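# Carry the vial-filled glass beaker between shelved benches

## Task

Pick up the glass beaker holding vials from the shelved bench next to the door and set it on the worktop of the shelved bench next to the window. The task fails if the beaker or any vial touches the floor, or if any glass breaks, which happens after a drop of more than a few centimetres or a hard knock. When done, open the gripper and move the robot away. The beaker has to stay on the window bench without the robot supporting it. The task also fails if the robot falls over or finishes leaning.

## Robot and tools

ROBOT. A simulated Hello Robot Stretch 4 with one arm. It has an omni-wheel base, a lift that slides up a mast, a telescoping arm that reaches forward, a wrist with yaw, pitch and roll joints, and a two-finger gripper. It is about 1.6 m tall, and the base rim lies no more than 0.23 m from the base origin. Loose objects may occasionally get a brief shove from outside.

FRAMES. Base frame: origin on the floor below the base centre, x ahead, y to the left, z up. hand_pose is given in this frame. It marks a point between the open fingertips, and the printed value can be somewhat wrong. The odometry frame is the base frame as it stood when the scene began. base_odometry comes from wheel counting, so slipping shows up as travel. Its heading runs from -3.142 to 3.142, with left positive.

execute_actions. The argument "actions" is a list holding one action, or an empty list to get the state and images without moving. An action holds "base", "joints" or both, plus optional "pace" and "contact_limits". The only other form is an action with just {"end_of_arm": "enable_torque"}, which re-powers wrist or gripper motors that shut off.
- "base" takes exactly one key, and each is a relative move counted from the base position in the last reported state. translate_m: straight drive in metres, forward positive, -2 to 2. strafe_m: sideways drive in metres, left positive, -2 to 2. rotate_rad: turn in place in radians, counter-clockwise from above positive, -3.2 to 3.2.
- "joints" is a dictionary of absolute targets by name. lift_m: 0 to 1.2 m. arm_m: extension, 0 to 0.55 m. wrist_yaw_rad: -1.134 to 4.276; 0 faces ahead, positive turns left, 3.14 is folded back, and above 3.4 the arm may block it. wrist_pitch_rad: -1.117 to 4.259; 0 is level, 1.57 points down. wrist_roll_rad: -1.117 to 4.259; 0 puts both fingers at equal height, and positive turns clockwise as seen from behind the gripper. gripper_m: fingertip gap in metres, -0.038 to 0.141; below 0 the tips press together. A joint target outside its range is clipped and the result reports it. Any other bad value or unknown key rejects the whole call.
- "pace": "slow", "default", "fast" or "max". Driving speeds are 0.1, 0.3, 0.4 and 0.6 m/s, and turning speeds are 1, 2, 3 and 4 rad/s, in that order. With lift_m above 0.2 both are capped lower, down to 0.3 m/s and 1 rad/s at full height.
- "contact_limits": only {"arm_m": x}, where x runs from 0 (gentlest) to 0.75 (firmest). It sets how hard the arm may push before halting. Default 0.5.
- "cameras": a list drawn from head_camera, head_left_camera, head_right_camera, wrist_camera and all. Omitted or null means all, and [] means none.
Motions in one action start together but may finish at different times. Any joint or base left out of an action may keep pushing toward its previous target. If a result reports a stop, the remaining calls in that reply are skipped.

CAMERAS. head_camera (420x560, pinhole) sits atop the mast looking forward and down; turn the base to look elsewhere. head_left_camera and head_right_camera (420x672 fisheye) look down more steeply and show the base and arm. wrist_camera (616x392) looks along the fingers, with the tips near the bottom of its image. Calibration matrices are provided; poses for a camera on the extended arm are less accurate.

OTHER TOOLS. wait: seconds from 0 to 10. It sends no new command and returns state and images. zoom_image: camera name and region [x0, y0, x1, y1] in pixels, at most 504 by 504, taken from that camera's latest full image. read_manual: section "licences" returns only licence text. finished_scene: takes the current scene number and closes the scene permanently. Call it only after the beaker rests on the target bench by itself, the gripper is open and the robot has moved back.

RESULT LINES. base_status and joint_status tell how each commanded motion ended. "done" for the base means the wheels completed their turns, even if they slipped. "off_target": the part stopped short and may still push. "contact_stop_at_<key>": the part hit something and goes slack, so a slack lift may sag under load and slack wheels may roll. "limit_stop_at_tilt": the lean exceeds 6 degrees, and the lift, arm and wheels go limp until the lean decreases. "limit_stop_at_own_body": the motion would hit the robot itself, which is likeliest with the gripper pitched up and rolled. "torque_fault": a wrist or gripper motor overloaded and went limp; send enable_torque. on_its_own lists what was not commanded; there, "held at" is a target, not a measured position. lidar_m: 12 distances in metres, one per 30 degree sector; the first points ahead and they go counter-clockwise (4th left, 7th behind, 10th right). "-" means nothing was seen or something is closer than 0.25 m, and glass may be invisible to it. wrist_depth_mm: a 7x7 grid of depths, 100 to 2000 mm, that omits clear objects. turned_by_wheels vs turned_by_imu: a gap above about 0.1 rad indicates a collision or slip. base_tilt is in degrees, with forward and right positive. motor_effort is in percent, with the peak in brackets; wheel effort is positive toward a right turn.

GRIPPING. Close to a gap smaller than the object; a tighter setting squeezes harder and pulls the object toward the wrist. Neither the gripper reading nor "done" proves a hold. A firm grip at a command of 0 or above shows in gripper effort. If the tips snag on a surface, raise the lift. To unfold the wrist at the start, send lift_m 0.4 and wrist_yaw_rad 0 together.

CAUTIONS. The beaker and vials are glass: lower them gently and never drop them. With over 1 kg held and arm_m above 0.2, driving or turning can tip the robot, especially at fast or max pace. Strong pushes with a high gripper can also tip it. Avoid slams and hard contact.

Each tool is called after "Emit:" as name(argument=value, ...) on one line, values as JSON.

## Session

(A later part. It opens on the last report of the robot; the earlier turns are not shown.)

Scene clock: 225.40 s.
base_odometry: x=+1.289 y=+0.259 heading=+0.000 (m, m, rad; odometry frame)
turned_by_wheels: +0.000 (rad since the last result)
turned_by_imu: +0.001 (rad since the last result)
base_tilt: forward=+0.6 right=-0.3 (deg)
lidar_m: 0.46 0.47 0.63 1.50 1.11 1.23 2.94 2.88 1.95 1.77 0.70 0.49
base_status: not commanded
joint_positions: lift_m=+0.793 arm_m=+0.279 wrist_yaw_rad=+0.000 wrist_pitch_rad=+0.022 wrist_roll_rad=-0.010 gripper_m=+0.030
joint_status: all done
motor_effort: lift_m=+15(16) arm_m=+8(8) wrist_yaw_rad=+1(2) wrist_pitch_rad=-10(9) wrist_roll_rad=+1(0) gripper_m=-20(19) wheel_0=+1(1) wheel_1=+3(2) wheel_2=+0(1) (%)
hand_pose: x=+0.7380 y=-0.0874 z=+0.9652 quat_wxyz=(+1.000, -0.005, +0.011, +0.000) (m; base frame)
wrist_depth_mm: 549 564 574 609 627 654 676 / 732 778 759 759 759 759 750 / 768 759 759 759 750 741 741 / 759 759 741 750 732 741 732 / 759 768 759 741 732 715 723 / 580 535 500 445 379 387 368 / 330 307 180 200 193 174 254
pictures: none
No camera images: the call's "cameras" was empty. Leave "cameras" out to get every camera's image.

Depth readings now match the pick‑up height. Releasing the beaker.

Emit:
execute_actions(actions=[{"joints": {"gripper_m": 0.14}, "pace": "default"}], cameras=["head_camera", "wrist_camera"])

Scene clock: 229.53 s.
base_odometry: x=+1.289 y=+0.259 heading=+0.000 (m, m, rad; odometry frame)
turned_by_wheels: +0.000 (rad since the last result)
turned_by_imu: +0.001 (rad since the last result)
base_tilt: forward=+0.6 right=-0.2 (deg)
lidar_m: 0.46 0.46 0.65 1.50 1.10 1.25 2.96 2.87 1.95 1.77 0.69 0.50
base_status: not commanded
joint_positions: lift_m=+0.793 arm_m=+0.279 wrist_yaw_rad=+0.000 wrist_pitch_rad=+0.022 wrist_roll_rad=-0.010 gripper_m=+0.140
joint_status: all done
motor_effort: lift_m=+15(15) arm_m=+8(8) wrist_yaw_rad=+2(2) wrist_pitch_rad=-7(8) wrist_roll_rad=+0(1) gripper_m=-1(15) wheel_0=+2(1) wheel_1=+2(2) wheel_2=+0(1) (%)
hand_pose: x=+0.7380 y=-0.0874 z=+0.9654 quat_wxyz=(+1.000, -0.005, +0.011, +0.000) (m; base frame)
wrist_depth_mm: 549 564 580 609 627 654 691 / 732 768 759 759 759 750 750 / 778 768 759 759 750 732 732 / 759 750 750 732 741 732 723 / 768 741 750 732 741 723 715 / 580 544 496 466 427 196 373 / 334 306 248 211 204 236 249
pictures: head_camera, wrist_camera
camera_calibration (this result's frames):
wrist_camera: T_world_to_cam=[[0.047037, -0.993204, -0.106455, -0.00250379], [0.029982, 0.107928, -0.993706, 1.01667], [0.998443, 0.0435493, 0.0348549, -0.543438], [0, 0, 0, 1]] pos_world=[0.512228, -0.0885476, 1.02894]
Images, in order (width x height): head_camera 420x560, wrist_camera 616x392.

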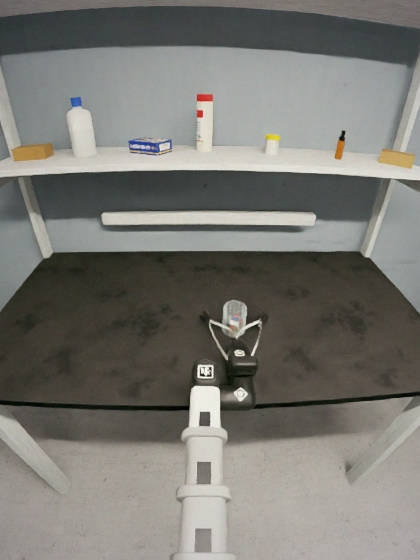

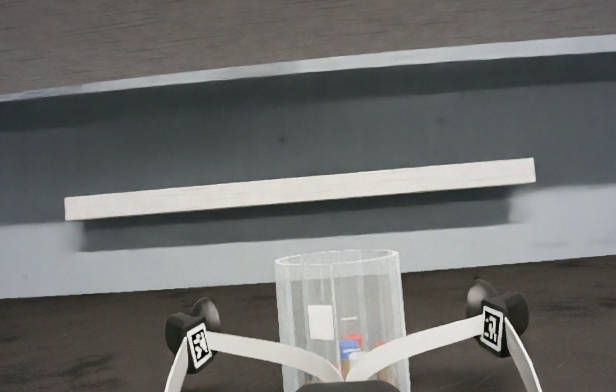

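The beaker is standing on the bench. Retracting the arm and backing away.

Emit:
execute_actions(actions=[{"joints": {"arm_m": 0.0}, "pace": "default"}], cameras=[])

Emit:
execute_actions(actions=[{"base": {"translate_m": -0.4}, "pace": "fast"}], cameras=["head_camera"])

Scene clock: 234.40 s.
base_odometry: x=+1.289 y=+0.259 heading=+0.000 (m, m, rad; odometry frame)
turned_by_wheels: +0.000 (rad since the last result)
turned_by_imu: +0.001 (rad since the last result)
base_tilt: forward=+0.6 right=-0.3 (deg)
lidar_m: 0.44 0.46 0.65 1.48 1.11 1.26 2.96 2.87 1.93 1.78 0.71 0.50
base_status: not commanded
joint_positions: lift_m=+0.793 arm_m=+0.001 wrist_yaw_rad=+0.000 wrist_pitch_rad=+0.021 wrist_roll_rad=-0.010 gripper_m=+0.140
joint_status: all done
motor_effort: lift_m=+15(14) arm_m=-8(8) wrist_yaw_rad=+1(1) wrist_pitch_rad=-8(7) wrist_roll_rad=+0(0) gripper_m=-2(1) wheel_0=+1(1) wheel_1=+2(2) wheel_2=+1(1) (%)
hand_pose: x=+0.4607 y=-0.0874 z=+0.9655 quat_wxyz=(+1.000, -0.005, +0.011, +0.000) (m; base frame)
wrist_depth_mm: 1078 1078 1060 1060 1042 1042 723 / 831 809 798 831 891 931 917 / 1008 1042 1025 1042 1008 1025 991 / 1042 1042 1025 1025 991 1008 1008 / 1042 1025 1025 1008 991 917 809 / 597 554 504 445 439 196 379 / 340 312 251 259 232 237 255
pictures: none
No camera images: the call's "cameras" was empty. Leave "cameras" out to get every camera's image.

Scene clock: 236.80 s.
base_odometry: x=+0.889 y=+0.259 heading=+0.000 (m, m, rad; odometry frame)
turned_by_wheels: +0.000 (rad since the last result)
turned_by_imu: +0.003 (rad since the last result)
base_tilt: forward=+0.6 right=-0.3 (deg)
lidar_m: 0.85 0.87 1.59 1.03 0.93 1.21 2.57 2.40 1.88 1.83 1.88 0.90
base_status: done
joint_positions: lift_m=+0.793 arm_m=+0.001 wrist_yaw_rad=+0.000 wrist_pitch_rad=+0.021 wrist_roll_rad=-0.010 gripper_m=+0.140
joint_status: not commanded
motor_effort: lift_m=+15(15) arm_m=-7(8) wrist_yaw_rad=+2(2) wrist_pitch_rad=-7(6) wrist_roll_rad=-1(0) gripper_m=+0(1) wheel_0=+0(5) wheel_1=-1(6) wheel_2=-1(13) (%)
hand_pose: x=+0.4606 y=-0.0874 z=+0.9655 quat_wxyz=(+1.000, -0.005, +0.011, +0.000) (m; base frame)
wrist_depth_mm: 1499 1308 1366 1397 1464 1430 1397 / 1430 1499 1464 1430 1430 1430 1397 / 1499 1366 1308 1397 1430 1430 1430 / 1397 1464 1464 1397 1397 1366 1366 / 1430 1397 1397 1336 1118 904 820 / 668 668 627 640 634 196 634 / 1464 1366 1366 1397 1366 1336 1336
pictures: head_camera
Images, in order (width x height): head_camera 420x560.

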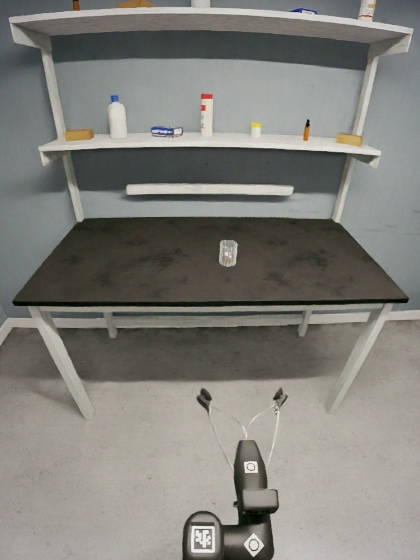

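The beaker of vials stands upright on the window bench's work surface and the robot is clear.

Emit:
finished_scene(scene=1)

The scene is finished: the task was done.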